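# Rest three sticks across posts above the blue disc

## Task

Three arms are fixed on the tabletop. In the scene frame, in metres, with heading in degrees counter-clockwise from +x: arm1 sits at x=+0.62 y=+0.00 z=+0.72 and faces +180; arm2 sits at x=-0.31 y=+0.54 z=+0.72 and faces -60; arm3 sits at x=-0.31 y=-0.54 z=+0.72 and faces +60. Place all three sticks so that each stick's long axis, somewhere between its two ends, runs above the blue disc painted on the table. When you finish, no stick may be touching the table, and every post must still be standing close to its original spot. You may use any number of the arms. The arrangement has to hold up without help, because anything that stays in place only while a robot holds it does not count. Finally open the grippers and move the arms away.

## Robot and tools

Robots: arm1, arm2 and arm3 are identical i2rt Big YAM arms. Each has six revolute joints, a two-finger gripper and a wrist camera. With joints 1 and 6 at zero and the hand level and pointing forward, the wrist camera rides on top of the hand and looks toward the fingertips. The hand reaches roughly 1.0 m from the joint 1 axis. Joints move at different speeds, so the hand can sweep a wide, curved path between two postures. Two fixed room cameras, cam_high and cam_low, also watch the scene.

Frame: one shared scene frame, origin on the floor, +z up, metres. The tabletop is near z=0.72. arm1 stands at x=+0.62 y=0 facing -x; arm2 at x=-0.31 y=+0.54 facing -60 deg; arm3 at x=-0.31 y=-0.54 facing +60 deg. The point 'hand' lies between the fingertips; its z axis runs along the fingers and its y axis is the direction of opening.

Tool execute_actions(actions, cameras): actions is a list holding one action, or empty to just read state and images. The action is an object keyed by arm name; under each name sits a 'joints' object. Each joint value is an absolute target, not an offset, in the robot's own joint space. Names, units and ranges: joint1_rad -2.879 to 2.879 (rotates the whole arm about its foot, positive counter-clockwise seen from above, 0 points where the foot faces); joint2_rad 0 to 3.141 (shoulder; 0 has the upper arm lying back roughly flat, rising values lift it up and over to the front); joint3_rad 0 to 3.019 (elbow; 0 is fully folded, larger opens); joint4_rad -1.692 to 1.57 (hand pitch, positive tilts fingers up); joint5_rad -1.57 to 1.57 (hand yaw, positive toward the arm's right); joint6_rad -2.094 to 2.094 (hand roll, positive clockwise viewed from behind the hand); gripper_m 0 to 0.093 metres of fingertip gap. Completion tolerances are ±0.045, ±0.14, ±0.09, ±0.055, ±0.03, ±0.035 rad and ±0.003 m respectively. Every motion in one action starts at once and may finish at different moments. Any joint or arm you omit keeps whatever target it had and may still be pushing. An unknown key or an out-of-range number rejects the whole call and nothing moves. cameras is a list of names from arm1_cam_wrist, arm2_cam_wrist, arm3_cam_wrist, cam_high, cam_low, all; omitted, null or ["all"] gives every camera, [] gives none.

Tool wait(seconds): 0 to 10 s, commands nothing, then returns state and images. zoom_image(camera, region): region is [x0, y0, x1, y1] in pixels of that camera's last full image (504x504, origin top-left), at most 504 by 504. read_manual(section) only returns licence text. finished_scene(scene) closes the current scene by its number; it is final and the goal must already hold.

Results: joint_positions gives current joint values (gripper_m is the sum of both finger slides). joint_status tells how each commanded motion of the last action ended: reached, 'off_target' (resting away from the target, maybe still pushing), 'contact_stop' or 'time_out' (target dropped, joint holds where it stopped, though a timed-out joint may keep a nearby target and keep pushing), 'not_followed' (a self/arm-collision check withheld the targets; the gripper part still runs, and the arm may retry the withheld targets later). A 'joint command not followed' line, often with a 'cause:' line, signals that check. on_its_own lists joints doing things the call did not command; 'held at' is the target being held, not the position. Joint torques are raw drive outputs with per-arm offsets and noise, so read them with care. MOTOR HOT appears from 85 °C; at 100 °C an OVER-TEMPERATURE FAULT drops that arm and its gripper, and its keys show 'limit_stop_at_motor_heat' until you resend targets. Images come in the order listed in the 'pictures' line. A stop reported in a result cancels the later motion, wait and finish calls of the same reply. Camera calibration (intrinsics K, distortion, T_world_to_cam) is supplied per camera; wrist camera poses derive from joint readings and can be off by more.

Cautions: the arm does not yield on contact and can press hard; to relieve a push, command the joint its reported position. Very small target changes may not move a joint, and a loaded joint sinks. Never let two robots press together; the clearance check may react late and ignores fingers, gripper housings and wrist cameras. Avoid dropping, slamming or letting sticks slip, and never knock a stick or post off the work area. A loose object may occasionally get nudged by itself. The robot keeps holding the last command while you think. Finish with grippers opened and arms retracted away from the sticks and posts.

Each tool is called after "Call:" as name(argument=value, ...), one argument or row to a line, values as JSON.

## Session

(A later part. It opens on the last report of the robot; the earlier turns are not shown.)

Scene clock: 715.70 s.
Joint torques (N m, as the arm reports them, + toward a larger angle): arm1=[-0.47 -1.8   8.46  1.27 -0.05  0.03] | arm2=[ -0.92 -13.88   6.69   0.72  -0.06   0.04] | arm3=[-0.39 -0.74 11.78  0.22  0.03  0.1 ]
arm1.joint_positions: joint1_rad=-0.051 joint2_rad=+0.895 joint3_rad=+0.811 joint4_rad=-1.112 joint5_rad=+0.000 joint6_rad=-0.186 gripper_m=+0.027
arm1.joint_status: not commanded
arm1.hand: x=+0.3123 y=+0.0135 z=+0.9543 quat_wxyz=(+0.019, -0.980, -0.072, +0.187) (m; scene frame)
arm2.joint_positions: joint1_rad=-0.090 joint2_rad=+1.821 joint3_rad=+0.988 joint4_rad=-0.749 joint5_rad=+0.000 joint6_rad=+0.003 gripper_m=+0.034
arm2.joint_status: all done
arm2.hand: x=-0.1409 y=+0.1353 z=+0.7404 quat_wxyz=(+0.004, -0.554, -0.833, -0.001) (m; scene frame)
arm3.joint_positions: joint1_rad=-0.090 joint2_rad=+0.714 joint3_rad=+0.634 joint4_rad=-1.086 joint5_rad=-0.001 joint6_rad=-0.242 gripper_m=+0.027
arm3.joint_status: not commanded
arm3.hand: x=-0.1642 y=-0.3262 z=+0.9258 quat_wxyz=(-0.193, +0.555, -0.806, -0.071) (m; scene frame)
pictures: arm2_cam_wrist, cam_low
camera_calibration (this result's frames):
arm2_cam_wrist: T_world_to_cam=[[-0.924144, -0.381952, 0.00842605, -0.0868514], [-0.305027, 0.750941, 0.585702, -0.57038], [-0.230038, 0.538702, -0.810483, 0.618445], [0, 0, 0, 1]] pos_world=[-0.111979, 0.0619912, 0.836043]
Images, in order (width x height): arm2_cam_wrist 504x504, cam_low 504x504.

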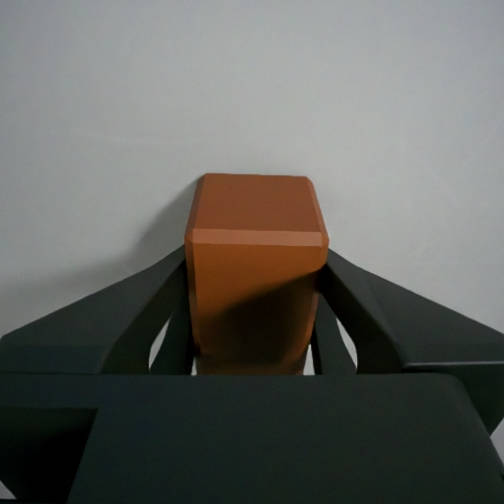

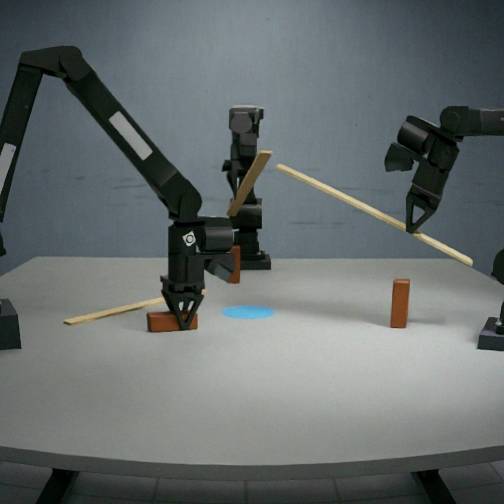

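Call:
execute_actions(
  actions=[
    {"arm2":{"joints":{"gripper_m":0.075}}},
  ],
  cameras=[],
)

Call:
execute_actions(
  actions=[
    {"arm2":{"joints":{"joint2_rad":1.45}}},
  ],
  cameras=[],
)

Call:
execute_actions(
  actions=[
    {"arm2":{"joints":{"joint2_rad":1.4,"joint3_rad":0.505,"joint4_rad":0.126}}},
  ],
  cameras=[],
)

Call:
execute_actions(
  actions=[
    {"arm2":{"joints":{"joint2_rad":1.62}}},
  ],
  cameras=["arm2_cam_wrist","cam_low"],
)

Scene clock: 726.33 s.
Joint torques (N m, as the arm reports them, + toward a larger angle): arm1=[-0.54 -1.84  8.49  1.21 -0.06  0.02] | arm2=[ -0.96 -13.85   6.73   0.74  -0.05   0.04] | arm3=[-0.19  0.02 11.61  0.32 -0.06  0.1 ]
arm1.joint_positions: joint1_rad=-0.051 joint2_rad=+0.895 joint3_rad=+0.811 joint4_rad=-1.112 joint5_rad=+0.000 joint6_rad=-0.186 gripper_m=+0.027
arm1.joint_status: not commanded
arm1.hand: x=+0.3123 y=+0.0135 z=+0.9543 quat_wxyz=(+0.019, -0.980, -0.072, +0.187) (m; scene frame)
arm2.joint_positions: joint1_rad=-0.090 joint2_rad=+1.821 joint3_rad=+0.988 joint4_rad=-0.749 joint5_rad=+0.000 joint6_rad=+0.003 gripper_m=+0.075
arm2.joint_status: all done
arm2.hand: x=-0.1409 y=+0.1353 z=+0.7404 quat_wxyz=(+0.004, -0.554, -0.833, -0.001) (m; scene frame)
arm3.joint_positions: joint1_rad=-0.090 joint2_rad=+0.714 joint3_rad=+0.634 joint4_rad=-1.086 joint5_rad=-0.001 joint6_rad=-0.242 gripper_m=+0.027
arm3.joint_status: not commanded
arm3.hand: x=-0.1642 y=-0.3262 z=+0.9258 quat_wxyz=(-0.193, +0.555, -0.806, -0.071) (m; scene frame)
pictures: none
No camera images: the call's "cameras" was empty. Leave "cameras" out to get every camera's image.

Scene clock: 727.57 s.
Joint torques (N m, as the arm reports them, + toward a larger angle): arm1=[-0.47 -1.82  8.5   1.23 -0.05  0.02] | arm2=[-1.02 -9.65  9.6   1.47 -0.05  0.04] | arm3=[ 0.31 -0.99 11.75  0.33  0.02  0.04]
arm1.joint_positions: joint1_rad=-0.051 joint2_rad=+0.895 joint3_rad=+0.811 joint4_rad=-1.112 joint5_rad=+0.000 joint6_rad=-0.186 gripper_m=+0.027
arm1.joint_status: not commanded
arm1.hand: x=+0.3123 y=+0.0135 z=+0.9543 quat_wxyz=(+0.019, -0.980, -0.072, +0.187) (m; scene frame)
arm2.joint_positions: joint1_rad=-0.090 joint2_rad=+1.434 joint3_rad=+0.988 joint4_rad=-0.749 joint5_rad=+0.000 joint6_rad=+0.003 gripper_m=+0.075
arm2.joint_status: all done
arm2.hand: x=-0.1264 y=+0.1021 z=+0.9095 quat_wxyz=(-0.156, -0.544, -0.818, +0.105) (m; scene frame)
arm3.joint_positions: joint1_rad=-0.090 joint2_rad=+0.714 joint3_rad=+0.634 joint4_rad=-1.086 joint5_rad=-0.001 joint6_rad=-0.242 gripper_m=+0.027
arm3.joint_status: not commanded
arm3.hand: x=-0.1642 y=-0.3262 z=+0.9258 quat_wxyz=(-0.193, +0.555, -0.806, -0.071) (m; scene frame)
pictures: none
No camera images: the call's "cameras" was empty. Leave "cameras" out to get every camera's image.

Scene clock: 729.03 s.
Joint torques (N m, as the arm reports them, + toward a larger angle): arm1=[-0.52 -1.78  8.48  1.22 -0.05  0.03] | arm2=[-0.97 -8.58  7.25  2.43 -0.06  0.04] | arm3=[-0.36 -0.08 11.56  0.49  0.02  0.14]
arm1.joint_positions: joint1_rad=-0.051 joint2_rad=+0.895 joint3_rad=+0.811 joint4_rad=-1.112 joint5_rad=+0.000 joint6_rad=-0.186 gripper_m=+0.027
arm1.joint_status: not commanded
arm1.hand: x=+0.3123 y=+0.0135 z=+0.9543 quat_wxyz=(+0.019, -0.980, -0.072, +0.187) (m; scene frame)
arm2.joint_positions: joint1_rad=-0.090 joint2_rad=+1.407 joint3_rad=+0.502 joint4_rad=+0.105 joint5_rad=+0.000 joint6_rad=+0.003 gripper_m=+0.075
arm2.joint_status: all done
arm2.hand: x=-0.1412 y=+0.1366 z=+0.8266 quat_wxyz=(-0.314, -0.512, -0.771, +0.209) (m; scene frame)
arm3.joint_positions: joint1_rad=-0.090 joint2_rad=+0.714 joint3_rad=+0.634 joint4_rad=-1.086 joint5_rad=-0.001 joint6_rad=-0.242 gripper_m=+0.027
arm3.joint_status: not commanded
arm3.hand: x=-0.1642 y=-0.3262 z=+0.9258 quat_wxyz=(-0.193, +0.555, -0.806, -0.071) (m; scene frame)
pictures: none
No camera images: the call's "cameras" was empty. Leave "cameras" out to get every camera's image.

Scene clock: 730.20 s.
Joint torques (N m, as the arm reports them, + toward a larger angle): arm1=[-0.5  -1.78  8.48  1.25 -0.06  0.03] | arm2=[-0.96 -9.54  5.32  1.85 -0.06  0.04] | arm3=[ 0.67 -0.2  11.66  0.27 -0.01  0.13]
arm1.joint_positions: joint1_rad=-0.051 joint2_rad=+0.895 joint3_rad=+0.811 joint4_rad=-1.112 joint5_rad=+0.000 joint6_rad=-0.186 gripper_m=+0.027
arm1.joint_status: not commanded
arm1.hand: x=+0.3123 y=+0.0135 z=+0.9543 quat_wxyz=(+0.019, -0.980, -0.072, +0.187) (m; scene frame)
arm2.joint_positions: joint1_rad=-0.090 joint2_rad=+1.625 joint3_rad=+0.502 joint4_rad=+0.113 joint5_rad=+0.000 joint6_rad=+0.003 gripper_m=+0.075
arm2.joint_status: all done
arm2.hand: x=-0.1524 y=+0.1623 z=+0.7402 quat_wxyz=(-0.231, -0.532, -0.800, +0.154) (m; scene frame)
arm3.joint_positions: joint1_rad=-0.090 joint2_rad=+0.714 joint3_rad=+0.634 joint4_rad=-1.086 joint5_rad=-0.001 joint6_rad=-0.242 gripper_m=+0.027
arm3.joint_status: not commanded
arm3.hand: x=-0.1642 y=-0.3262 z=+0.9258 quat_wxyz=(-0.193, +0.555, -0.806, -0.071) (m; scene frame)
pictures: arm2_cam_wrist, cam_low
camera_calibration (this result's frames):
arm2_cam_wrist: T_world_to_cam=[[-0.924969, -0.380029, 0.00312648, -0.0835949], [-0.379304, 0.923655, 0.0546901, -0.240404], [-0.0236716, 0.0494008, -0.998498, 0.851162], [0, 0, 0, 1]] pos_world=[-0.148361, 0.148234, 0.863293]
Images, in order (width x height): arm2_cam_wrist 504x504, cam_low 504x504.

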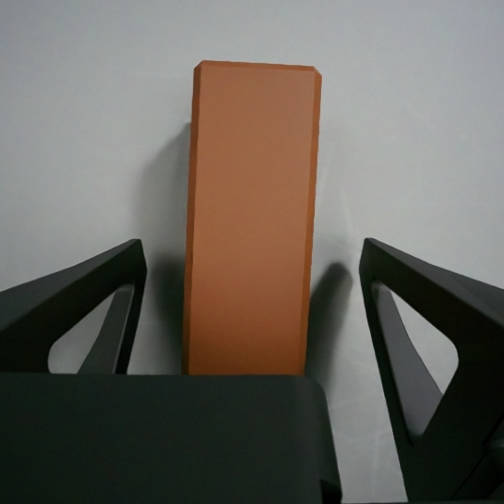

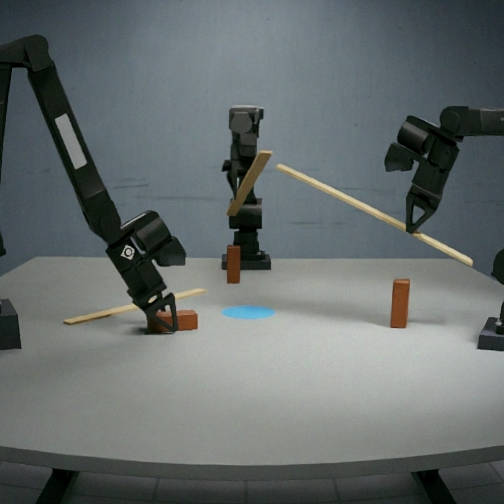

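Call:
execute_actions(
  actions=[
    {"arm2":{"joints":{"gripper_m":0.02}}},
  ],
  cameras=[],
)

Call:
execute_actions(
  actions=[
    {"arm2":{"joints":{"joint2_rad":1.35}}},
  ],
  cameras=[],
)

Call:
execute_actions(
  actions=[
    {"arm2":{"joints":{"joint3_rad":1.19,"joint2_rad":1.6,"joint4_rad":-1.0}}},
  ],
  cameras=[],
)

Call:
execute_actions(
  actions=[
    {"arm2":{"joints":{"joint3_rad":1.15,"joint2_rad":1.85,"joint4_rad":-1.69}}},
  ],
  cameras=["cam_high","cam_low"],
)

Scene clock: 740.87 s.
Joint torques (N m, as the arm reports them, + toward a larger angle): arm1=[-0.58 -1.82  8.49  1.23 -0.06  0.03] | arm2=[-0.99 -9.66  5.27  1.9  -0.06  0.03] | arm3=[-0.41 -1.04 11.76  0.28  0.    0.09]
arm1.joint_positions: joint1_rad=-0.051 joint2_rad=+0.895 joint3_rad=+0.811 joint4_rad=-1.112 joint5_rad=+0.000 joint6_rad=-0.186 gripper_m=+0.027
arm1.joint_status: not commanded
arm1.hand: x=+0.3123 y=+0.0135 z=+0.9543 quat_wxyz=(+0.019, -0.980, -0.072, +0.187) (m; scene frame)
arm2.joint_positions: joint1_rad=-0.090 joint2_rad=+1.625 joint3_rad=+0.502 joint4_rad=+0.113 joint5_rad=+0.000 joint6_rad=+0.004 gripper_m=+0.034
arm2.joint_status: gripper_m off_target (ended at +0.034, target +0.020)
arm2.hand: x=-0.1524 y=+0.1623 z=+0.7402 quat_wxyz=(-0.231, -0.532, -0.800, +0.154) (m; scene frame)
arm3.joint_positions: joint1_rad=-0.090 joint2_rad=+0.714 joint3_rad=+0.634 joint4_rad=-1.086 joint5_rad=-0.001 joint6_rad=-0.242 gripper_m=+0.027
arm3.joint_status: not commanded
arm3.hand: x=-0.1642 y=-0.3262 z=+0.9258 quat_wxyz=(-0.193, +0.555, -0.806, -0.071) (m; scene frame)
pictures: none
No camera images: the call's "cameras" was empty. Leave "cameras" out to get every camera's image.

Scene clock: 741.83 s.
Joint torques (N m, as the arm reports them, + toward a larger angle): arm1=[-0.48 -1.88  8.49  1.24 -0.06  0.02] | arm2=[-0.98 -7.48  7.9   2.27 -0.06  0.03] | arm3=[ 0.09 -0.12 11.72  0.26 -0.02  0.19]
arm1.joint_positions: joint1_rad=-0.051 joint2_rad=+0.895 joint3_rad=+0.811 joint4_rad=-1.112 joint5_rad=+0.000 joint6_rad=-0.186 gripper_m=+0.027
arm1.joint_status: not commanded
arm1.hand: x=+0.3123 y=+0.0135 z=+0.9543 quat_wxyz=(+0.019, -0.980, -0.072, +0.187) (m; scene frame)
arm2.joint_positions: joint1_rad=-0.090 joint2_rad=+1.345 joint3_rad=+0.500 joint4_rad=+0.113 joint5_rad=+0.000 joint6_rad=+0.004 gripper_m=+0.034
arm2.joint_status: all done
arm2.hand: x=-0.1392 y=+0.1319 z=+0.8528 quat_wxyz=(-0.340, -0.505, -0.760, +0.226) (m; scene frame)
arm3.joint_positions: joint1_rad=-0.090 joint2_rad=+0.714 joint3_rad=+0.634 joint4_rad=-1.086 joint5_rad=-0.001 joint6_rad=-0.242 gripper_m=+0.027
arm3.joint_status: not commanded
arm3.hand: x=-0.1642 y=-0.3262 z=+0.9258 quat_wxyz=(-0.193, +0.555, -0.806, -0.071) (m; scene frame)
pictures: none
No camera images: the call's "cameras" was empty. Leave "cameras" out to get every camera's image.

Scene clock: 743.47 s.
Joint torques (N m, as the arm reports them, + toward a larger angle): arm1=[-0.54 -1.74  8.47  1.24 -0.06  0.03] | arm2=[ -0.96 -14.23  12.3    0.26  -0.06   0.04] | arm3=[ 0.86 -0.05 11.73  0.07 -0.01  0.1 ]
arm1.joint_positions: joint1_rad=-0.051 joint2_rad=+0.895 joint3_rad=+0.811 joint4_rad=-1.112 joint5_rad=+0.000 joint6_rad=-0.186 gripper_m=+0.027
arm1.joint_status: not commanded
arm1.hand: x=+0.3123 y=+0.0135 z=+0.9543 quat_wxyz=(+0.019, -0.980, -0.072, +0.187) (m; scene frame)
arm2.joint_positions: joint1_rad=-0.090 joint2_rad=+1.612 joint3_rad=+1.148 joint4_rad=-0.989 joint5_rad=+0.000 joint6_rad=+0.004 gripper_m=+0.034
arm2.joint_status: all done
arm2.hand: x=-0.1252 y=+0.0989 z=+0.8791 quat_wxyz=(-0.049, -0.553, -0.831, +0.034) (m; scene frame)
arm3.joint_positions: joint1_rad=-0.090 joint2_rad=+0.714 joint3_rad=+0.634 joint4_rad=-1.086 joint5_rad=-0.001 joint6_rad=-0.242 gripper_m=+0.027
arm3.joint_status: not commanded
arm3.hand: x=-0.1642 y=-0.3262 z=+0.9258 quat_wxyz=(-0.193, +0.555, -0.806, -0.071) (m; scene frame)
pictures: none
No camera images: the call's "cameras" was empty. Leave "cameras" out to get every camera's image.

Scene clock: 744.80 s.
Joint torques (N m, as the arm reports them, + toward a larger angle): arm1=[-0.54 -1.74  8.48  1.22 -0.05  0.02] | arm2=[ -0.94 -14.88   6.62  -1.91  -0.06   0.04] | arm3=[ 0.62 -1.03 11.68  0.46  0.02  0.13]
arm1.joint_positions: joint1_rad=-0.051 joint2_rad=+0.895 joint3_rad=+0.811 joint4_rad=-1.112 joint5_rad=+0.000 joint6_rad=-0.186 gripper_m=+0.027
arm1.joint_status: not commanded
arm1.hand: x=+0.3123 y=+0.0135 z=+0.9543 quat_wxyz=(+0.019, -0.980, -0.072, +0.187) (m; scene frame)
arm2.joint_positions: joint1_rad=-0.090 joint2_rad=+1.873 joint3_rad=+1.137 joint4_rad=-1.667 joint5_rad=+0.000 joint6_rad=+0.004 gripper_m=+0.034
arm2.joint_status: all done
arm2.hand: x=-0.1933 y=+0.2598 z=+0.8377 quat_wxyz=(+0.337, -0.508, -0.762, -0.221) (m; scene frame)
arm3.joint_positions: joint1_rad=-0.090 joint2_rad=+0.714 joint3_rad=+0.634 joint4_rad=-1.086 joint5_rad=-0.001 joint6_rad=-0.242 gripper_m=+0.027
arm3.joint_status: not commanded
arm3.hand: x=-0.1642 y=-0.3262 z=+0.9258 quat_wxyz=(-0.193, +0.555, -0.806, -0.071) (m; scene frame)
pictures: cam_high, cam_low
Images, in order (width x height): cam_high 504x504, cam_low 504x504.

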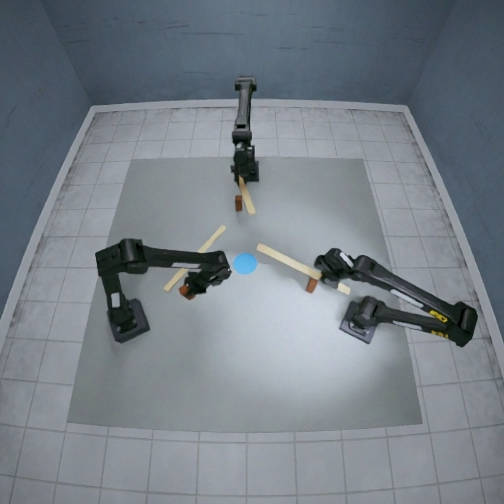

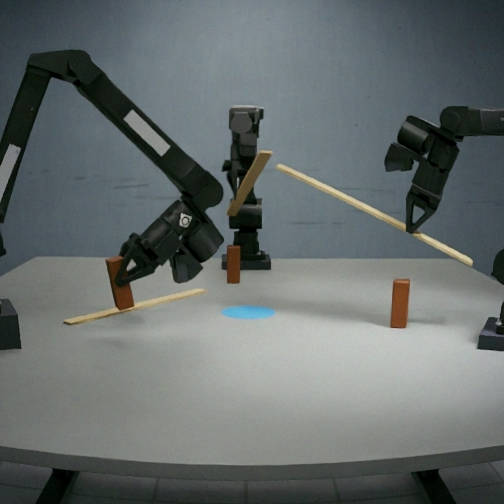

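Call:
execute_actions(
  actions=[
    {"arm2":{"joints":{"joint3_rad":1.12,"joint2_rad":1.97,"joint4_rad":-1.692}}},
  ],
  cameras=["cam_low"],
)

Call:
zoom_image(
  camera="cam_low",
  region=[60,200,260,360],
)

Scene clock: 751.37 s.
Joint torques (N m, as the arm reports them, + toward a larger angle): arm1=[-0.5  -1.81  8.47  1.22 -0.05  0.02] | arm2=[ -0.96 -13.67   4.7   -1.94  -0.06   0.03] | arm3=[-0.65 -0.61 11.65  0.23  0.04  0.08]
arm1.joint_positions: joint1_rad=-0.051 joint2_rad=+0.895 joint3_rad=+0.811 joint4_rad=-1.112 joint5_rad=+0.000 joint6_rad=-0.186 gripper_m=+0.027
arm1.joint_status: not commanded
arm1.hand: x=+0.3123 y=+0.0135 z=+0.9543 quat_wxyz=(+0.019, -0.980, -0.072, +0.187) (m; scene frame)
arm2.joint_positions: joint1_rad=-0.090 joint2_rad=+1.973 joint3_rad=+1.118 joint4_rad=-1.672 joint5_rad=+0.000 joint6_rad=+0.004 gripper_m=+0.034
arm2.joint_status: all done
arm2.hand: x=-0.2005 y=+0.2766 z=+0.8104 quat_wxyz=(+0.384, -0.493, -0.739, -0.252) (m; scene frame)
arm3.joint_positions: joint1_rad=-0.090 joint2_rad=+0.714 joint3_rad=+0.634 joint4_rad=-1.086 joint5_rad=-0.001 joint6_rad=-0.242 gripper_m=+0.027
arm3.joint_status: not commanded
arm3.hand: x=-0.1642 y=-0.3262 z=+0.9258 quat_wxyz=(-0.193, +0.555, -0.806, -0.071) (m; scene frame)
pictures: cam_low
Images, in order (width x height): cam_low 504x504.

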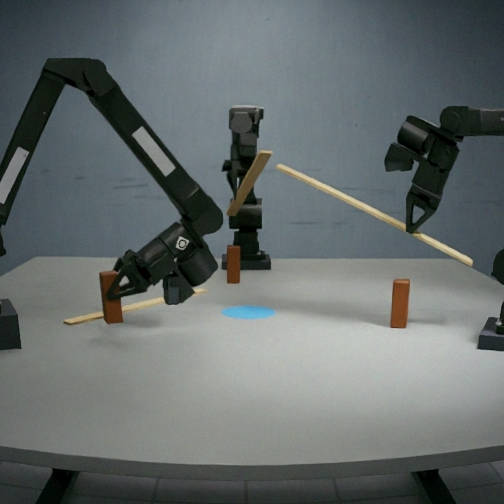

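Region (60, 200, 260, 360) of cam_low's 504x504 image, scaled by 2.520, with more detail than that image has; it fills the top 403 rows of this view, and the rest is white.

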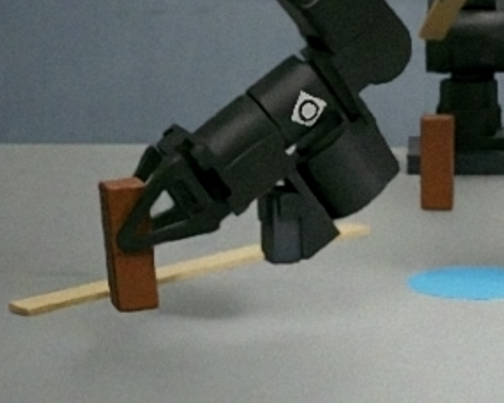

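Call:
execute_actions(
  actions=[
    {"arm2":{"joints":{"joint2_rad":2.03}}},
  ],
  cameras=["cam_low"],
)

Call:
zoom_image(
  camera="cam_low",
  region=[60,200,260,360],
)

Scene clock: 758.73 s.
Joint torques (N m, as the arm reports them, + toward a larger angle): arm1=[-0.54 -1.78  8.47  1.23 -0.06  0.03] | arm2=[ -0.96 -13.37   4.27  -2.02  -0.06   0.04] | arm3=[-0.5   0.38 11.85  0.41  0.02  0.09]
arm1.joint_positions: joint1_rad=-0.051 joint2_rad=+0.895 joint3_rad=+0.811 joint4_rad=-1.112 joint5_rad=+0.000 joint6_rad=-0.186 gripper_m=+0.027
arm1.joint_status: not commanded
arm1.hand: x=+0.3123 y=+0.0135 z=+0.9543 quat_wxyz=(+0.019, -0.980, -0.072, +0.187) (m; scene frame)
arm2.joint_positions: joint1_rad=-0.090 joint2_rad=+2.023 joint3_rad=+1.118 joint4_rad=-1.672 joint5_rad=+0.000 joint6_rad=+0.004 gripper_m=+0.034
arm2.joint_status: all done
arm2.hand: x=-0.2028 y=+0.2819 z=+0.7973 quat_wxyz=(+0.402, -0.486, -0.729, -0.264) (m; scene frame)
arm3.joint_positions: joint1_rad=-0.090 joint2_rad=+0.714 joint3_rad=+0.634 joint4_rad=-1.086 joint5_rad=-0.001 joint6_rad=-0.242 gripper_m=+0.027
arm3.joint_status: not commanded
arm3.hand: x=-0.1642 y=-0.3262 z=+0.9258 quat_wxyz=(-0.193, +0.555, -0.806, -0.071) (m; scene frame)
pictures: cam_low
Images, in order (width x height): cam_low 504x504.

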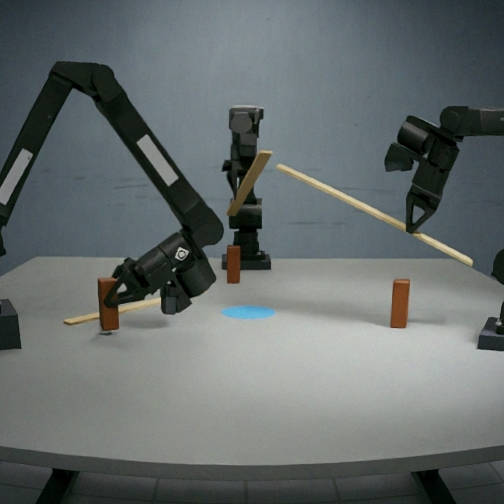

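Region (60, 200, 260, 360) of cam_low's 504x504 image, scaled by 2.520, with more detail than that image has; it fills the top 403 rows of this view, and the rest is white.

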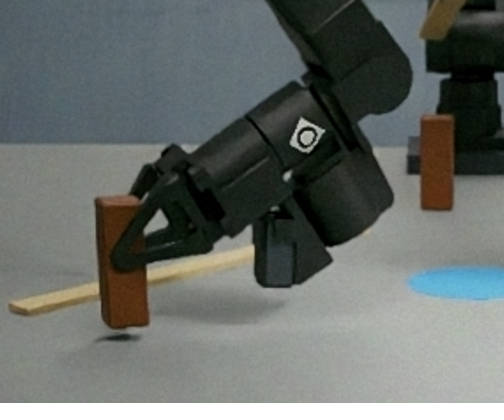

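Call:
execute_actions(
  actions=[
    {"arm2":{"joints":{"joint2_rad":2.06}}},
  ],
  cameras=[],
)

Call:
execute_actions(
  actions=[
    {"arm2":{"joints":{"gripper_m":0.07}}},
  ],
  cameras=["cam_low"],
)

Scene clock: 762.77 s.
Joint torques (N m, as the arm reports them, + toward a larger angle): arm1=[-0.53 -1.79  8.48  1.24 -0.05  0.02] | arm2=[ -1.01 -12.85   4.14  -2.06  -0.06   0.04] | arm3=[ 0.05 -0.62 11.72  0.13 -0.06  0.11]
arm1.joint_positions: joint1_rad=-0.051 joint2_rad=+0.895 joint3_rad=+0.811 joint4_rad=-1.112 joint5_rad=+0.000 joint6_rad=-0.186 gripper_m=+0.027
arm1.joint_status: not commanded
arm1.hand: x=+0.3123 y=+0.0135 z=+0.9543 quat_wxyz=(+0.019, -0.980, -0.072, +0.187) (m; scene frame)
arm2.joint_positions: joint1_rad=-0.090 joint2_rad=+2.047 joint3_rad=+1.118 joint4_rad=-1.672 joint5_rad=+0.000 joint6_rad=+0.004 gripper_m=+0.034
arm2.joint_status: all done
arm2.hand: x=-0.2039 y=+0.2846 z=+0.7913 quat_wxyz=(+0.411, -0.483, -0.725, -0.270) (m; scene frame)
arm3.joint_positions: joint1_rad=-0.090 joint2_rad=+0.714 joint3_rad=+0.634 joint4_rad=-1.086 joint5_rad=-0.001 joint6_rad=-0.242 gripper_m=+0.027
arm3.joint_status: not commanded
arm3.hand: x=-0.1642 y=-0.3262 z=+0.9258 quat_wxyz=(-0.193, +0.555, -0.806, -0.071) (m; scene frame)
pictures: none
No camera images: the call's "cameras" was empty. Leave "cameras" out to get every camera's image.

Scene clock: 763.37 s.
Joint torques (N m, as the arm reports them, + toward a larger angle): arm1=[-0.56 -1.76  8.48  1.23 -0.06  0.02] | arm2=[ -0.96 -12.89   4.    -2.06  -0.06   0.04] | arm3=[ 0.14  0.04 11.89  0.47 -0.04  0.14]
arm1.joint_positions: joint1_rad=-0.051 joint2_rad=+0.895 joint3_rad=+0.811 joint4_rad=-1.112 joint5_rad=+0.000 joint6_rad=-0.186 gripper_m=+0.027
arm1.joint_status: not commanded
arm1.hand: x=+0.3123 y=+0.0135 z=+0.9543 quat_wxyz=(+0.019, -0.980, -0.072, +0.187) (m; scene frame)
arm2.joint_positions: joint1_rad=-0.090 joint2_rad=+2.047 joint3_rad=+1.118 joint4_rad=-1.672 joint5_rad=+0.000 joint6_rad=+0.004 gripper_m=+0.070
arm2.joint_status: all done
arm2.hand: x=-0.2039 y=+0.2846 z=+0.7913 quat_wxyz=(+0.411, -0.483, -0.725, -0.270) (m; scene frame)
arm3.joint_positions: joint1_rad=-0.090 joint2_rad=+0.714 joint3_rad=+0.634 joint4_rad=-1.086 joint5_rad=-0.001 joint6_rad=-0.242 gripper_m=+0.027
arm3.joint_status: not commanded
arm3.hand: x=-0.1642 y=-0.3262 z=+0.9258 quat_wxyz=(-0.193, +0.555, -0.806, -0.071) (m; scene frame)
pictures: cam_low
Images, in order (width x height): cam_low 504x504.

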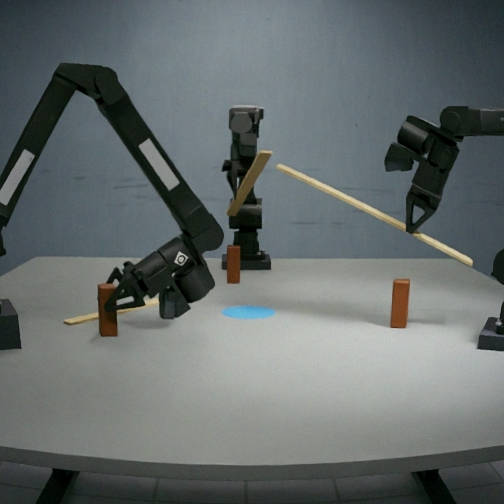

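Call:
execute_actions(
  actions=[
    {"arm2":{"joints":{"joint2_rad":1.55}}},
  ],
  cameras=[],
)

Call:
execute_actions(
  actions=[
    {"arm2":{"joints":{"joint1_rad":0.392,"joint2_rad":1.3,"joint3_rad":0.8,"joint4_rad":-0.75,"joint6_rad":0.0}}},
  ],
  cameras=[],
)

Call:
execute_actions(
  actions=[
    {"arm2":{"joints":{"joint2_rad":1.55,"joint3_rad":0.78}}},
  ],
  cameras=["arm2_cam_wrist","cam_high"],
)

Scene clock: 771.27 s.
Joint torques (N m, as the arm reports them, + toward a larger angle): arm1=[-0.5  -1.9   8.49  1.22 -0.06  0.02] | arm2=[-0.99 -9.43  7.76 -0.91 -0.06  0.04] | arm3=[ 0.37 -0.1  12.05  0.3  -0.01  0.08]
arm1.joint_positions: joint1_rad=-0.051 joint2_rad=+0.895 joint3_rad=+0.811 joint4_rad=-1.112 joint5_rad=+0.000 joint6_rad=-0.186 gripper_m=+0.027
arm1.joint_status: not commanded
arm1.hand: x=+0.3123 y=+0.0135 z=+0.9543 quat_wxyz=(+0.019, -0.980, -0.072, +0.187) (m; scene frame)
arm2.joint_positions: joint1_rad=-0.090 joint2_rad=+1.535 joint3_rad=+1.118 joint4_rad=-1.682 joint5_rad=+0.000 joint6_rad=+0.004 gripper_m=+0.070
arm2.joint_status: all done
arm2.hand: x=-0.1929 y=+0.2595 z=+0.9321 quat_wxyz=(+0.218, -0.535, -0.804, -0.142) (m; scene frame)
arm3.joint_positions: joint1_rad=-0.090 joint2_rad=+0.714 joint3_rad=+0.634 joint4_rad=-1.086 joint5_rad=-0.001 joint6_rad=-0.242 gripper_m=+0.027
arm3.joint_status: not commanded
arm3.hand: x=-0.1642 y=-0.3262 z=+0.9258 quat_wxyz=(-0.193, +0.555, -0.806, -0.071) (m; scene frame)
pictures: none
No camera images: the call's "cameras" was empty. Leave "cameras" out to get every camera's image.

Scene clock: 772.77 s.
Joint torques (N m, as the arm reports them, + toward a larger angle): arm1=[-0.55 -1.75  8.48  1.22 -0.05  0.03] | arm2=[-1.09 -8.25  8.89  1.61 -0.06 -0.08] | arm3=[-0.24 -0.45 11.92  0.19  0.04  0.08]
arm1.joint_positions: joint1_rad=-0.051 joint2_rad=+0.895 joint3_rad=+0.811 joint4_rad=-1.112 joint5_rad=+0.000 joint6_rad=-0.186 gripper_m=+0.027
arm1.joint_status: not commanded
arm1.hand: x=+0.3123 y=+0.0135 z=+0.9543 quat_wxyz=(+0.019, -0.980, -0.072, +0.187) (m; scene frame)
arm2.joint_positions: joint1_rad=+0.385 joint2_rad=+1.297 joint3_rad=+0.799 joint4_rad=-0.766 joint5_rad=+0.000 joint6_rad=+0.004 gripper_m=+0.070
arm2.joint_status: all done
arm2.hand: x=-0.0076 y=+0.2837 z=+0.8839 quat_wxyz=(-0.143, -0.339, -0.928, +0.054) (m; scene frame)
arm3.joint_positions: joint1_rad=-0.090 joint2_rad=+0.714 joint3_rad=+0.634 joint4_rad=-1.086 joint5_rad=-0.001 joint6_rad=-0.242 gripper_m=+0.027
arm3.joint_status: not commanded
arm3.hand: x=-0.1642 y=-0.3262 z=+0.9258 quat_wxyz=(-0.193, +0.555, -0.806, -0.071) (m; scene frame)
pictures: none
No camera images: the call's "cameras" was empty. Leave "cameras" out to get every camera's image.

Scene clock: 773.80 s.
Joint torques (N m, as the arm reports them, + toward a larger angle): arm1=[-0.49 -1.83  8.47  1.22 -0.06  0.02] | arm2=[ -1.12 -10.7    7.18   1.05  -0.05  -0.08] | arm3=[-0.19 -0.79 11.8   0.28 -0.04  0.09]
arm1.joint_positions: joint1_rad=-0.051 joint2_rad=+0.895 joint3_rad=+0.811 joint4_rad=-1.112 joint5_rad=+0.000 joint6_rad=-0.186 gripper_m=+0.027
arm1.joint_status: not commanded
arm1.hand: x=+0.3123 y=+0.0135 z=+0.9543 quat_wxyz=(+0.019, -0.980, -0.072, +0.187) (m; scene frame)
arm2.joint_positions: joint1_rad=+0.385 joint2_rad=+1.559 joint3_rad=+0.774 joint4_rad=-0.761 joint5_rad=+0.000 joint6_rad=+0.004 gripper_m=+0.070
arm2.joint_status: all done
arm2.hand: x=-0.0330 y=+0.3044 z=+0.7815 quat_wxyz=(-0.012, -0.343, -0.939, +0.006) (m; scene frame)
arm3.joint_positions: joint1_rad=-0.090 joint2_rad=+0.714 joint3_rad=+0.634 joint4_rad=-1.086 joint5_rad=-0.001 joint6_rad=-0.242 gripper_m=+0.027
arm3.joint_status: not commanded
arm3.hand: x=-0.1642 y=-0.3262 z=+0.9258 quat_wxyz=(-0.193, +0.555, -0.806, -0.071) (m; scene frame)
pictures: arm2_cam_wrist, cam_high
camera_calibration (this result's frames):
arm2_cam_wrist: T_world_to_cam=[[-0.648795, -0.760904, 0.00947662, 0.200765], [-0.628224, 0.542608, 0.557594, -0.613886], [-0.429418, 0.355811, -0.83006, 0.649936], [0, 0, 0, 1]] pos_world=[0.0236912, 0.254609, 0.879882]
Images, in order (width x height): arm2_cam_wrist 504x504, cam_high 504x504.

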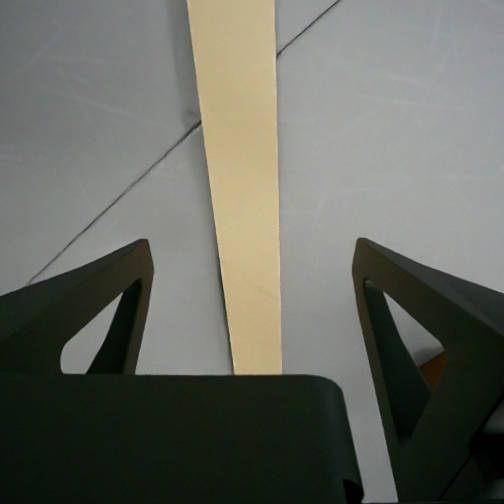

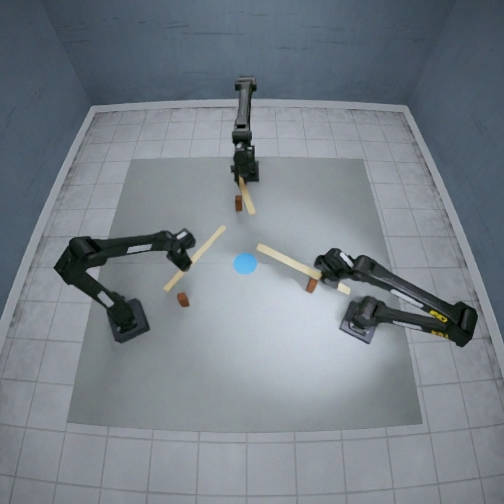

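Call:
execute_actions(
  actions=[
    {"arm2":{"joints":{"joint2_rad":1.69,"joint4_rad":-0.72}}},
  ],
  cameras=[],
)

Call:
execute_actions(
  actions=[
    {"arm2":{"joints":{"gripper_m":0.015}}},
  ],
  cameras=[],
)

Call:
execute_actions(
  actions=[
    {"arm2":{"joints":{"joint2_rad":1.1,"joint4_rad":-0.9}}},
  ],
  cameras=[],
)

Call:
execute_actions(
  actions=[
    {"arm2":{"joints":{"joint1_rad":-0.005,"joint2_rad":0.85,"joint3_rad":0.71,"joint4_rad":-0.95,"joint6_rad":-0.2}},"arm1":{"joints":{"joint2_rad":0.93,"joint4_rad":-1.1}},"arm3":{"joints":{"joint2_rad":0.75,"joint4_rad":-1.04}}},
  ],
  cameras=["cam_low","cam_high"],
)

Call:
zoom_image(
  camera="cam_high",
  region=[150,170,360,320],
)

Scene clock: 783.17 s.
Joint torques (N m, as the arm reports them, + toward a larger angle): arm1=[-0.51 -1.78  8.48  1.22 -0.06  0.02] | arm2=[ -1.11 -11.12   6.14   0.68  -0.06  -0.08] | arm3=[ 0.42  0.01 11.51  0.28  0.03  0.07]
arm1.joint_positions: joint1_rad=-0.051 joint2_rad=+0.895 joint3_rad=+0.811 joint4_rad=-1.112 joint5_rad=+0.000 joint6_rad=-0.186 gripper_m=+0.027
arm1.joint_status: not commanded
arm1.hand: x=+0.3123 y=+0.0135 z=+0.9543 quat_wxyz=(+0.019, -0.980, -0.072, +0.187) (m; scene frame)
arm2.joint_positions: joint1_rad=+0.385 joint2_rad=+1.694 joint3_rad=+0.774 joint4_rad=-0.730 joint5_rad=+0.000 joint6_rad=+0.004 gripper_m=+0.070
arm2.joint_status: all done
arm2.hand: x=-0.0437 y=+0.3131 z=+0.7364 quat_wxyz=(+0.037, -0.343, -0.939, -0.011) (m; scene frame)
arm3.joint_positions: joint1_rad=-0.090 joint2_rad=+0.714 joint3_rad=+0.634 joint4_rad=-1.086 joint5_rad=-0.001 joint6_rad=-0.242 gripper_m=+0.027
arm3.joint_status: not commanded
arm3.hand: x=-0.1642 y=-0.3262 z=+0.9258 quat_wxyz=(-0.193, +0.555, -0.806, -0.071) (m; scene frame)
pictures: none
No camera images: the call's "cameras" was empty. Leave "cameras" out to get every camera's image.

Scene clock: 783.77 s.
Joint torques (N m, as the arm reports them, + toward a larger angle): arm1=[-0.52 -1.81  8.46  1.24 -0.06  0.03] | arm2=[ -1.12 -11.1    6.05   0.68  -0.05  -0.07] | arm3=[ 0.32  0.69 11.95  0.28 -0.03  0.18]
arm1.joint_positions: joint1_rad=-0.051 joint2_rad=+0.895 joint3_rad=+0.811 joint4_rad=-1.112 joint5_rad=+0.000 joint6_rad=-0.186 gripper_m=+0.027
arm1.joint_status: not commanded
arm1.hand: x=+0.3123 y=+0.0135 z=+0.9543 quat_wxyz=(+0.019, -0.980, -0.072, +0.187) (m; scene frame)
arm2.joint_positions: joint1_rad=+0.385 joint2_rad=+1.694 joint3_rad=+0.774 joint4_rad=-0.730 joint5_rad=+0.000 joint6_rad=+0.003 gripper_m=+0.027
arm2.joint_status: gripper_m off_target (ended at +0.027, target +0.015)
arm2.hand: x=-0.0437 y=+0.3131 z=+0.7364 quat_wxyz=(+0.037, -0.343, -0.939, -0.011) (m; scene frame)
arm3.joint_positions: joint1_rad=-0.090 joint2_rad=+0.714 joint3_rad=+0.634 joint4_rad=-1.086 joint5_rad=-0.001 joint6_rad=-0.242 gripper_m=+0.027
arm3.joint_status: not commanded
arm3.hand: x=-0.1642 y=-0.3262 z=+0.9258 quat_wxyz=(-0.193, +0.555, -0.806, -0.071) (m; scene frame)
pictures: none
No camera images: the call's "cameras" was empty. Leave "cameras" out to get every camera's image.

Scene clock: 785.03 s.
Joint torques (N m, as the arm reports them, + toward a larger angle): arm1=[-0.52 -1.78  8.45  1.25 -0.06  0.02] | arm2=[-1.09 -5.93 10.11  0.75 -0.06 -0.08] | arm3=[ 0.14 -0.72 11.98  0.31  0.04  0.09]
arm1.joint_positions: joint1_rad=-0.051 joint2_rad=+0.895 joint3_rad=+0.811 joint4_rad=-1.112 joint5_rad=+0.000 joint6_rad=-0.186 gripper_m=+0.027
arm1.joint_status: not commanded
arm1.hand: x=+0.3123 y=+0.0135 z=+0.9543 quat_wxyz=(+0.019, -0.980, -0.072, +0.187) (m; scene frame)
arm2.joint_positions: joint1_rad=+0.385 joint2_rad=+1.099 joint3_rad=+0.774 joint4_rad=-0.892 joint5_rad=+0.000 joint6_rad=+0.003 gripper_m=+0.027
arm2.joint_status: all done
arm2.hand: x=-0.0360 y=+0.3076 z=+0.9336 quat_wxyz=(-0.166, -0.337, -0.925, +0.062) (m; scene frame)
arm3.joint_positions: joint1_rad=-0.090 joint2_rad=+0.714 joint3_rad=+0.634 joint4_rad=-1.086 joint5_rad=-0.001 joint6_rad=-0.242 gripper_m=+0.027
arm3.joint_status: not commanded
arm3.hand: x=-0.1642 y=-0.3262 z=+0.9258 quat_wxyz=(-0.193, +0.555, -0.806, -0.071) (m; scene frame)
pictures: none
No camera images: the call's "cameras" was empty. Leave "cameras" out to get every camera's image.

Scene clock: 786.27 s.
Joint torques (N m, as the arm reports them, + toward a larger angle): arm1=[-0.53 -2.47  8.39  1.17 -0.06  0.02] | arm2=[-2.28 -2.85 11.45  1.16 -0.07 -0.12] | arm3=[ 1.   -0.54 11.92  1.55  0.03  0.12]
arm1.joint_positions: joint1_rad=-0.051 joint2_rad=+0.931 joint3_rad=+0.811 joint4_rad=-1.112 joint5_rad=+0.000 joint6_rad=-0.186 gripper_m=+0.027
arm1.joint_status: all done
arm1.hand: x=+0.3096 y=+0.0136 z=+0.9439 quat_wxyz=(+0.017, -0.983, -0.072, +0.170) (m; scene frame)
arm2.joint_positions: joint1_rad=+0.004 joint2_rad=+0.842 joint3_rad=+0.696 joint4_rad=-0.947 joint5_rad=+0.000 joint6_rad=-0.193 gripper_m=+0.027
arm2.joint_status: all done
arm2.hand: x=-0.1628 y=+0.2632 z=+0.9720 quat_wxyz=(-0.191, -0.415, -0.878, +0.143) (m; scene frame)
arm3.joint_positions: joint1_rad=-0.090 joint2_rad=+0.746 joint3_rad=+0.634 joint4_rad=-1.065 joint5_rad=-0.001 joint6_rad=-0.242 gripper_m=+0.027
arm3.joint_status: all done
arm3.hand: x=-0.1607 y=-0.3213 z=+0.9201 quat_wxyz=(-0.187, +0.556, -0.807, -0.069) (m; scene frame)
pictures: cam_high, cam_low
Images, in order (width x height): cam_high 504x504, cam_low 504x504.

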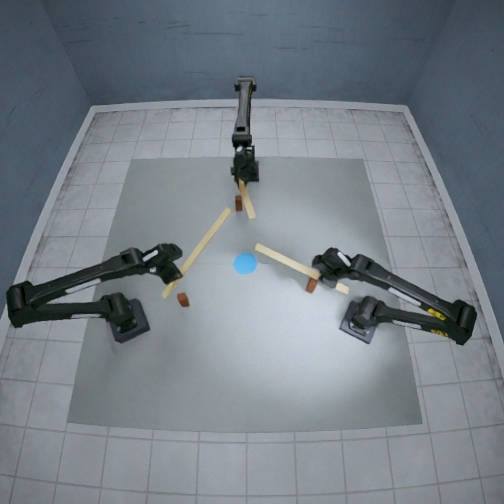

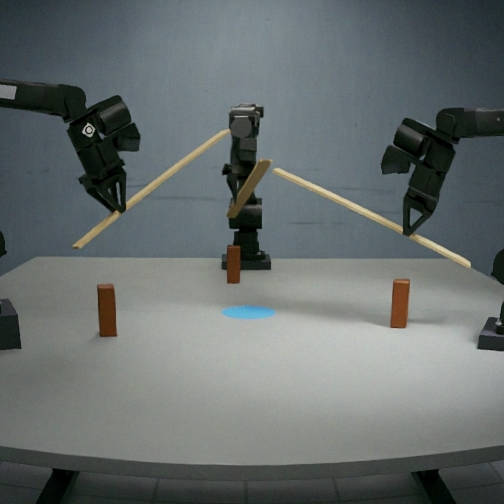

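Region (150, 170, 360, 320) of cam_high's 504x504 image, scaled by 2.400, with more detail than that image has; it fills the top 360 rows of this view, and the rest is white.

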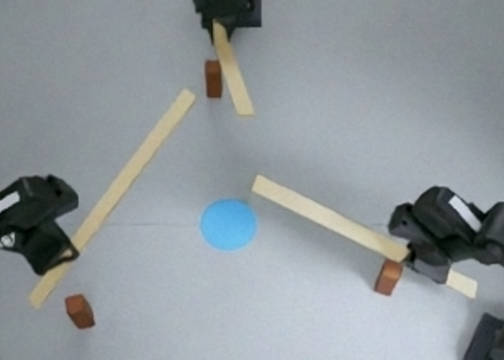

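Call:
execute_actions(
  actions=[
    {"arm1":{"joints":{"joint2_rad":1.10,"joint4_rad":-0.91}},"arm2":{"joints":{"joint1_rad":-0.012,"joint2_rad":1.08,"joint3_rad":0.72,"joint4_rad":-0.88}},"arm3":{"joints":{"joint2_rad":0.907,"joint3_rad":0.66,"joint4_rad":-0.92}}},
  ],
  cameras=["cam_low","cam_high"],
)

Call:
zoom_image(
  camera="cam_high",
  region=[150,170,360,320],
)

Scene clock: 796.10 s.
Joint torques (N m, as the arm reports them, + toward a larger angle): arm1=[-0.52 -5.48  8.39  1.39 -0.06  0.03] | arm2=[-2.67 -6.49 11.23  1.69 -0.07 -0.11] | arm3=[-0.02 -4.22 12.38  1.6  -0.04  0.03]
arm1.joint_positions: joint1_rad=-0.051 joint2_rad=+1.117 joint3_rad=+0.807 joint4_rad=-0.927 joint5_rad=+0.000 joint6_rad=-0.185 gripper_m=+0.027
arm1.joint_status: all done
arm1.hand: x=+0.2597 y=+0.0153 z=+0.8985 quat_wxyz=(+0.016, -0.983, -0.072, +0.167) (m; scene frame)
arm2.joint_positions: joint1_rad=+0.002 joint2_rad=+1.090 joint3_rad=+0.696 joint4_rad=-0.898 joint5_rad=+0.000 joint6_rad=-0.193 gripper_m=+0.027
arm2.joint_status: all done
arm2.hand: x=-0.1557 y=+0.2485 z=+0.9023 quat_wxyz=(-0.112, -0.424, -0.895, +0.085) (m; scene frame)
arm3.joint_positions: joint1_rad=-0.090 joint2_rad=+0.917 joint3_rad=+0.634 joint4_rad=-0.944 joint5_rad=-0.001 joint6_rad=-0.242 gripper_m=+0.027
arm3.joint_status: all done
arm3.hand: x=-0.1425 y=-0.2953 z=+0.8872 quat_wxyz=(-0.165, +0.558, -0.811, -0.061) (m; scene frame)
pictures: cam_high, cam_low
Images, in order (width x height): cam_high 504x504, cam_low 504x504.

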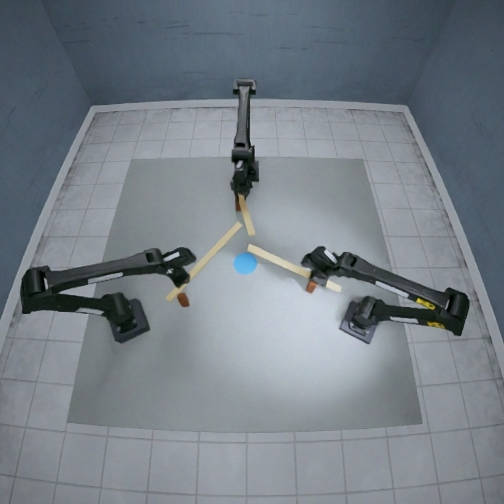

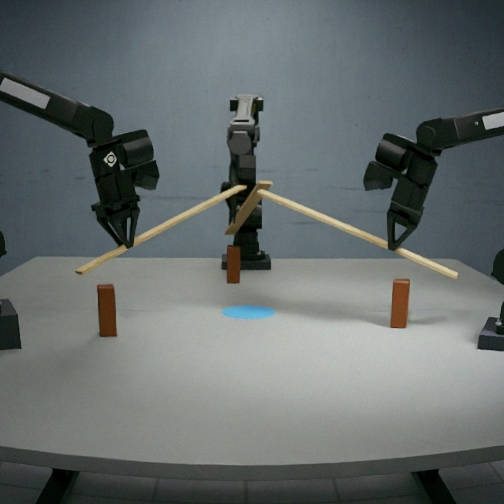

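Region (150, 170, 360, 320) of cam_high's 504x504 image, scaled by 2.400, with more detail than that image has; it fills the top 360 rows of this view, and the rest is white.

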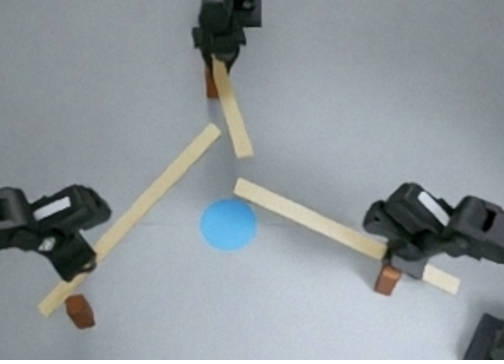

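Call:
execute_actions(
  actions=[
    {"arm1":{"joints":{"joint2_rad":1.2,"joint3_rad":0.85,"joint4_rad":-0.92}},"arm2":{"joints":{"joint1_rad":-0.03,"joint2_rad":1.22,"joint3_rad":0.78,"joint4_rad":-0.9}},"arm3":{"joints":{"joint2_rad":1.04,"joint3_rad":0.71,"joint4_rad":-0.92}}},
  ],
  cameras=["cam_low","cam_high"],
)

Call:
zoom_image(
  camera="cam_high",
  region=[150,170,360,320],
)

Call:
zoom_image(
  camera="cam_low",
  region=[150,150,350,300],
)

Scene clock: 806.67 s.
Joint torques (N m, as the arm reports them, + toward a larger angle): arm1=[-0.45 -5.81 10.89  0.89 -0.06  0.02] | arm2=[-2.53 -7.34 12.75  0.69 -0.08 -0.1 ] | arm3=[ 0.34 -3.17 14.02  1.36 -0.05  0.11]
arm1.joint_positions: joint1_rad=-0.051 joint2_rad=+1.212 joint3_rad=+0.807 joint4_rad=-0.927 joint5_rad=+0.000 joint6_rad=-0.185 gripper_m=+0.027
arm1.joint_status: all done
arm1.hand: x=+0.2591 y=+0.0151 z=+0.8661 quat_wxyz=(+0.011, -0.990, -0.072, +0.120) (m; scene frame)
arm2.joint_positions: joint1_rad=-0.018 joint2_rad=+1.224 joint3_rad=+0.732 joint4_rad=-0.898 joint5_rad=+0.000 joint6_rad=-0.194 gripper_m=+0.027
arm2.joint_status: all done
arm2.hand: x=-0.1570 y=+0.2359 z=+0.8751 quat_wxyz=(-0.072, -0.436, -0.895, +0.057) (m; scene frame)
arm3.joint_positions: joint1_rad=-0.090 joint2_rad=+1.046 joint3_rad=+0.658 joint4_rad=-0.941 joint5_rad=-0.001 joint6_rad=-0.242 gripper_m=+0.027
arm3.joint_status: all done
arm3.hand: x=-0.1376 y=-0.2885 z=+0.8617 quat_wxyz=(-0.117, +0.563, -0.817, -0.043) (m; scene frame)
pictures: cam_high, cam_low
Images, in order (width x height): cam_high 504x504, cam_low 504x504.

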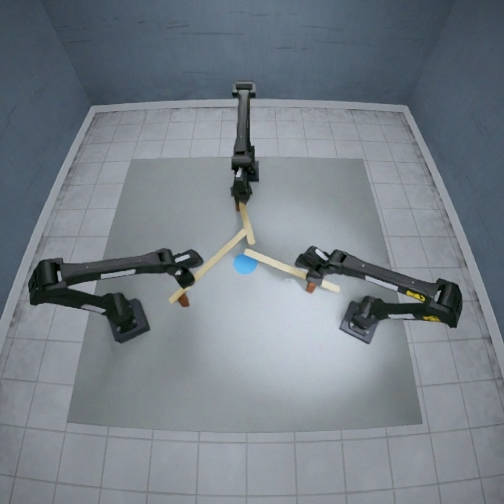

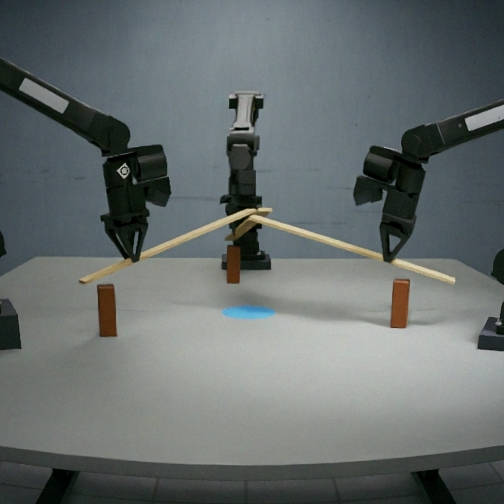

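Region (150, 170, 360, 320) of cam_high's 504x504 image, scaled by 2.400, with more detail than that image has; it fills the top 360 rows of this view, and the rest is white.

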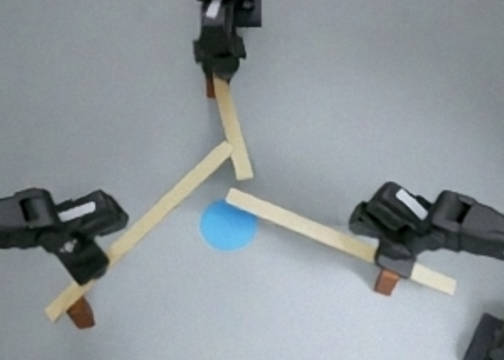

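Region (150, 150, 350, 300) of cam_low's 504x504 image, scaled by 2.520, with more detail than that image has; it fills the top 378 rows of this view, and the rest is white.

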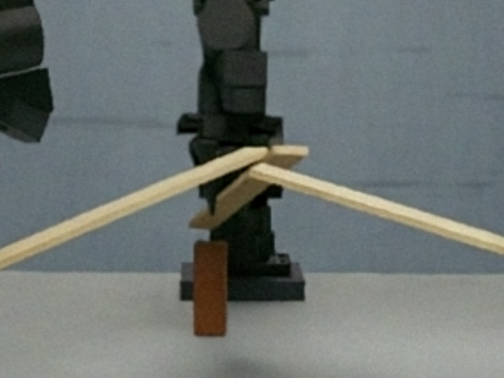

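Call:
execute_actions(
  actions=[
    {"arm2":{"joints":{"joint1_rad":-0.055,"joint6_rad":-0.15}},"arm3":{"joints":{"joint1_rad":-0.055,"joint6_rad":-0.275}},"arm1":{"joints":{"joint2_rad":1.25,"joint3_rad":0.89,"joint4_rad":-0.93}}},
  ],
  cameras=["cam_low","cam_high"],
)

Call:
zoom_image(
  camera="cam_high",
  region=[150,170,360,320],
)

Call:
zoom_image(
  camera="cam_low",
  region=[150,150,350,300],
)

Scene clock: 827.13 s.
Joint torques (N m, as the arm reports them, + toward a larger angle): arm1=[-0.52 -5.63 12.34  0.46 -0.05  0.02] | arm2=[-2.5  -7.48 12.78  0.7  -0.07  0.06] | arm3=[ 0.62 -4.16 14.08  1.28  0.02 -0.14]
arm1.joint_positions: joint1_rad=-0.051 joint2_rad=+1.251 joint3_rad=+0.826 joint4_rad=-0.927 joint5_rad=+0.000 joint6_rad=-0.185 gripper_m=+0.027
arm1.joint_status: all done
arm1.hand: x=+0.2523 y=+0.0154 z=+0.8605 quat_wxyz=(+0.010, -0.991, -0.072, +0.110) (m; scene frame)
arm2.joint_positions: joint1_rad=-0.043 joint2_rad=+1.224 joint3_rad=+0.732 joint4_rad=-0.898 joint5_rad=+0.000 joint6_rad=-0.160 gripper_m=+0.027
arm2.joint_status: all done
arm2.hand: x=-0.1646 y=+0.2322 z=+0.8752 quat_wxyz=(-0.072, -0.462, -0.882, +0.056) (m; scene frame)
arm3.joint_positions: joint1_rad=-0.063 joint2_rad=+1.046 joint3_rad=+0.658 joint4_rad=-0.941 joint5_rad=-0.001 joint6_rad=-0.264 gripper_m=+0.027
arm3.joint_status: all done
arm3.hand: x=-0.1444 y=-0.2839 z=+0.8617 quat_wxyz=(-0.117, +0.583, -0.803, -0.043) (m; scene frame)
pictures: cam_high, cam_low
Images, in order (width x height): cam_high 504x504, cam_low 504x504.

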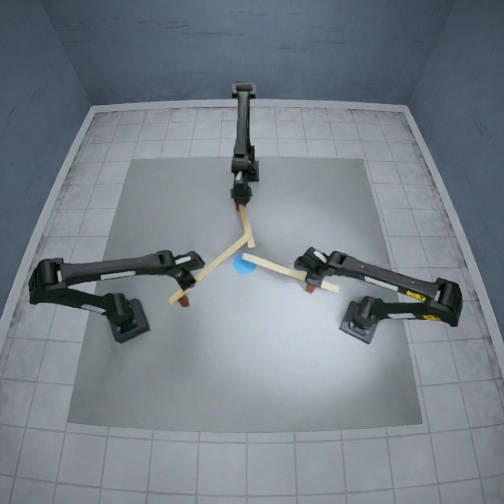

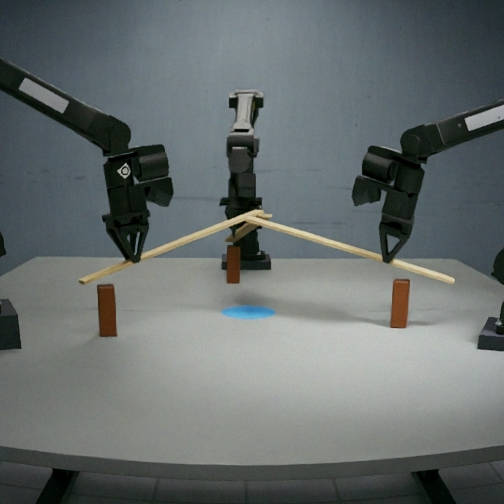

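Region (150, 170, 360, 320) of cam_high's 504x504 image, scaled by 2.400, with more detail than that image has; it fills the top 360 rows of this view, and the rest is white.

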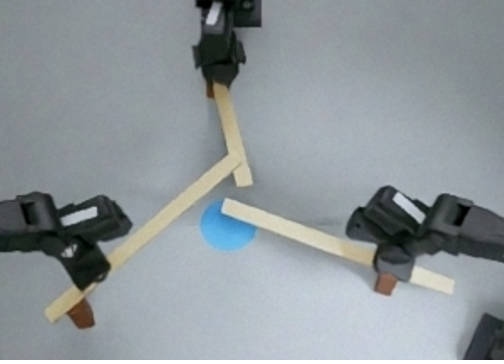

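Region (150, 150, 350, 300) of cam_low's 504x504 image, scaled by 2.520, with more detail than that image has; it fills the top 378 rows of this view, and the rest is white.

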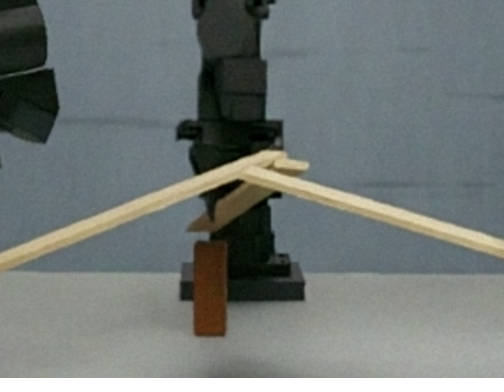

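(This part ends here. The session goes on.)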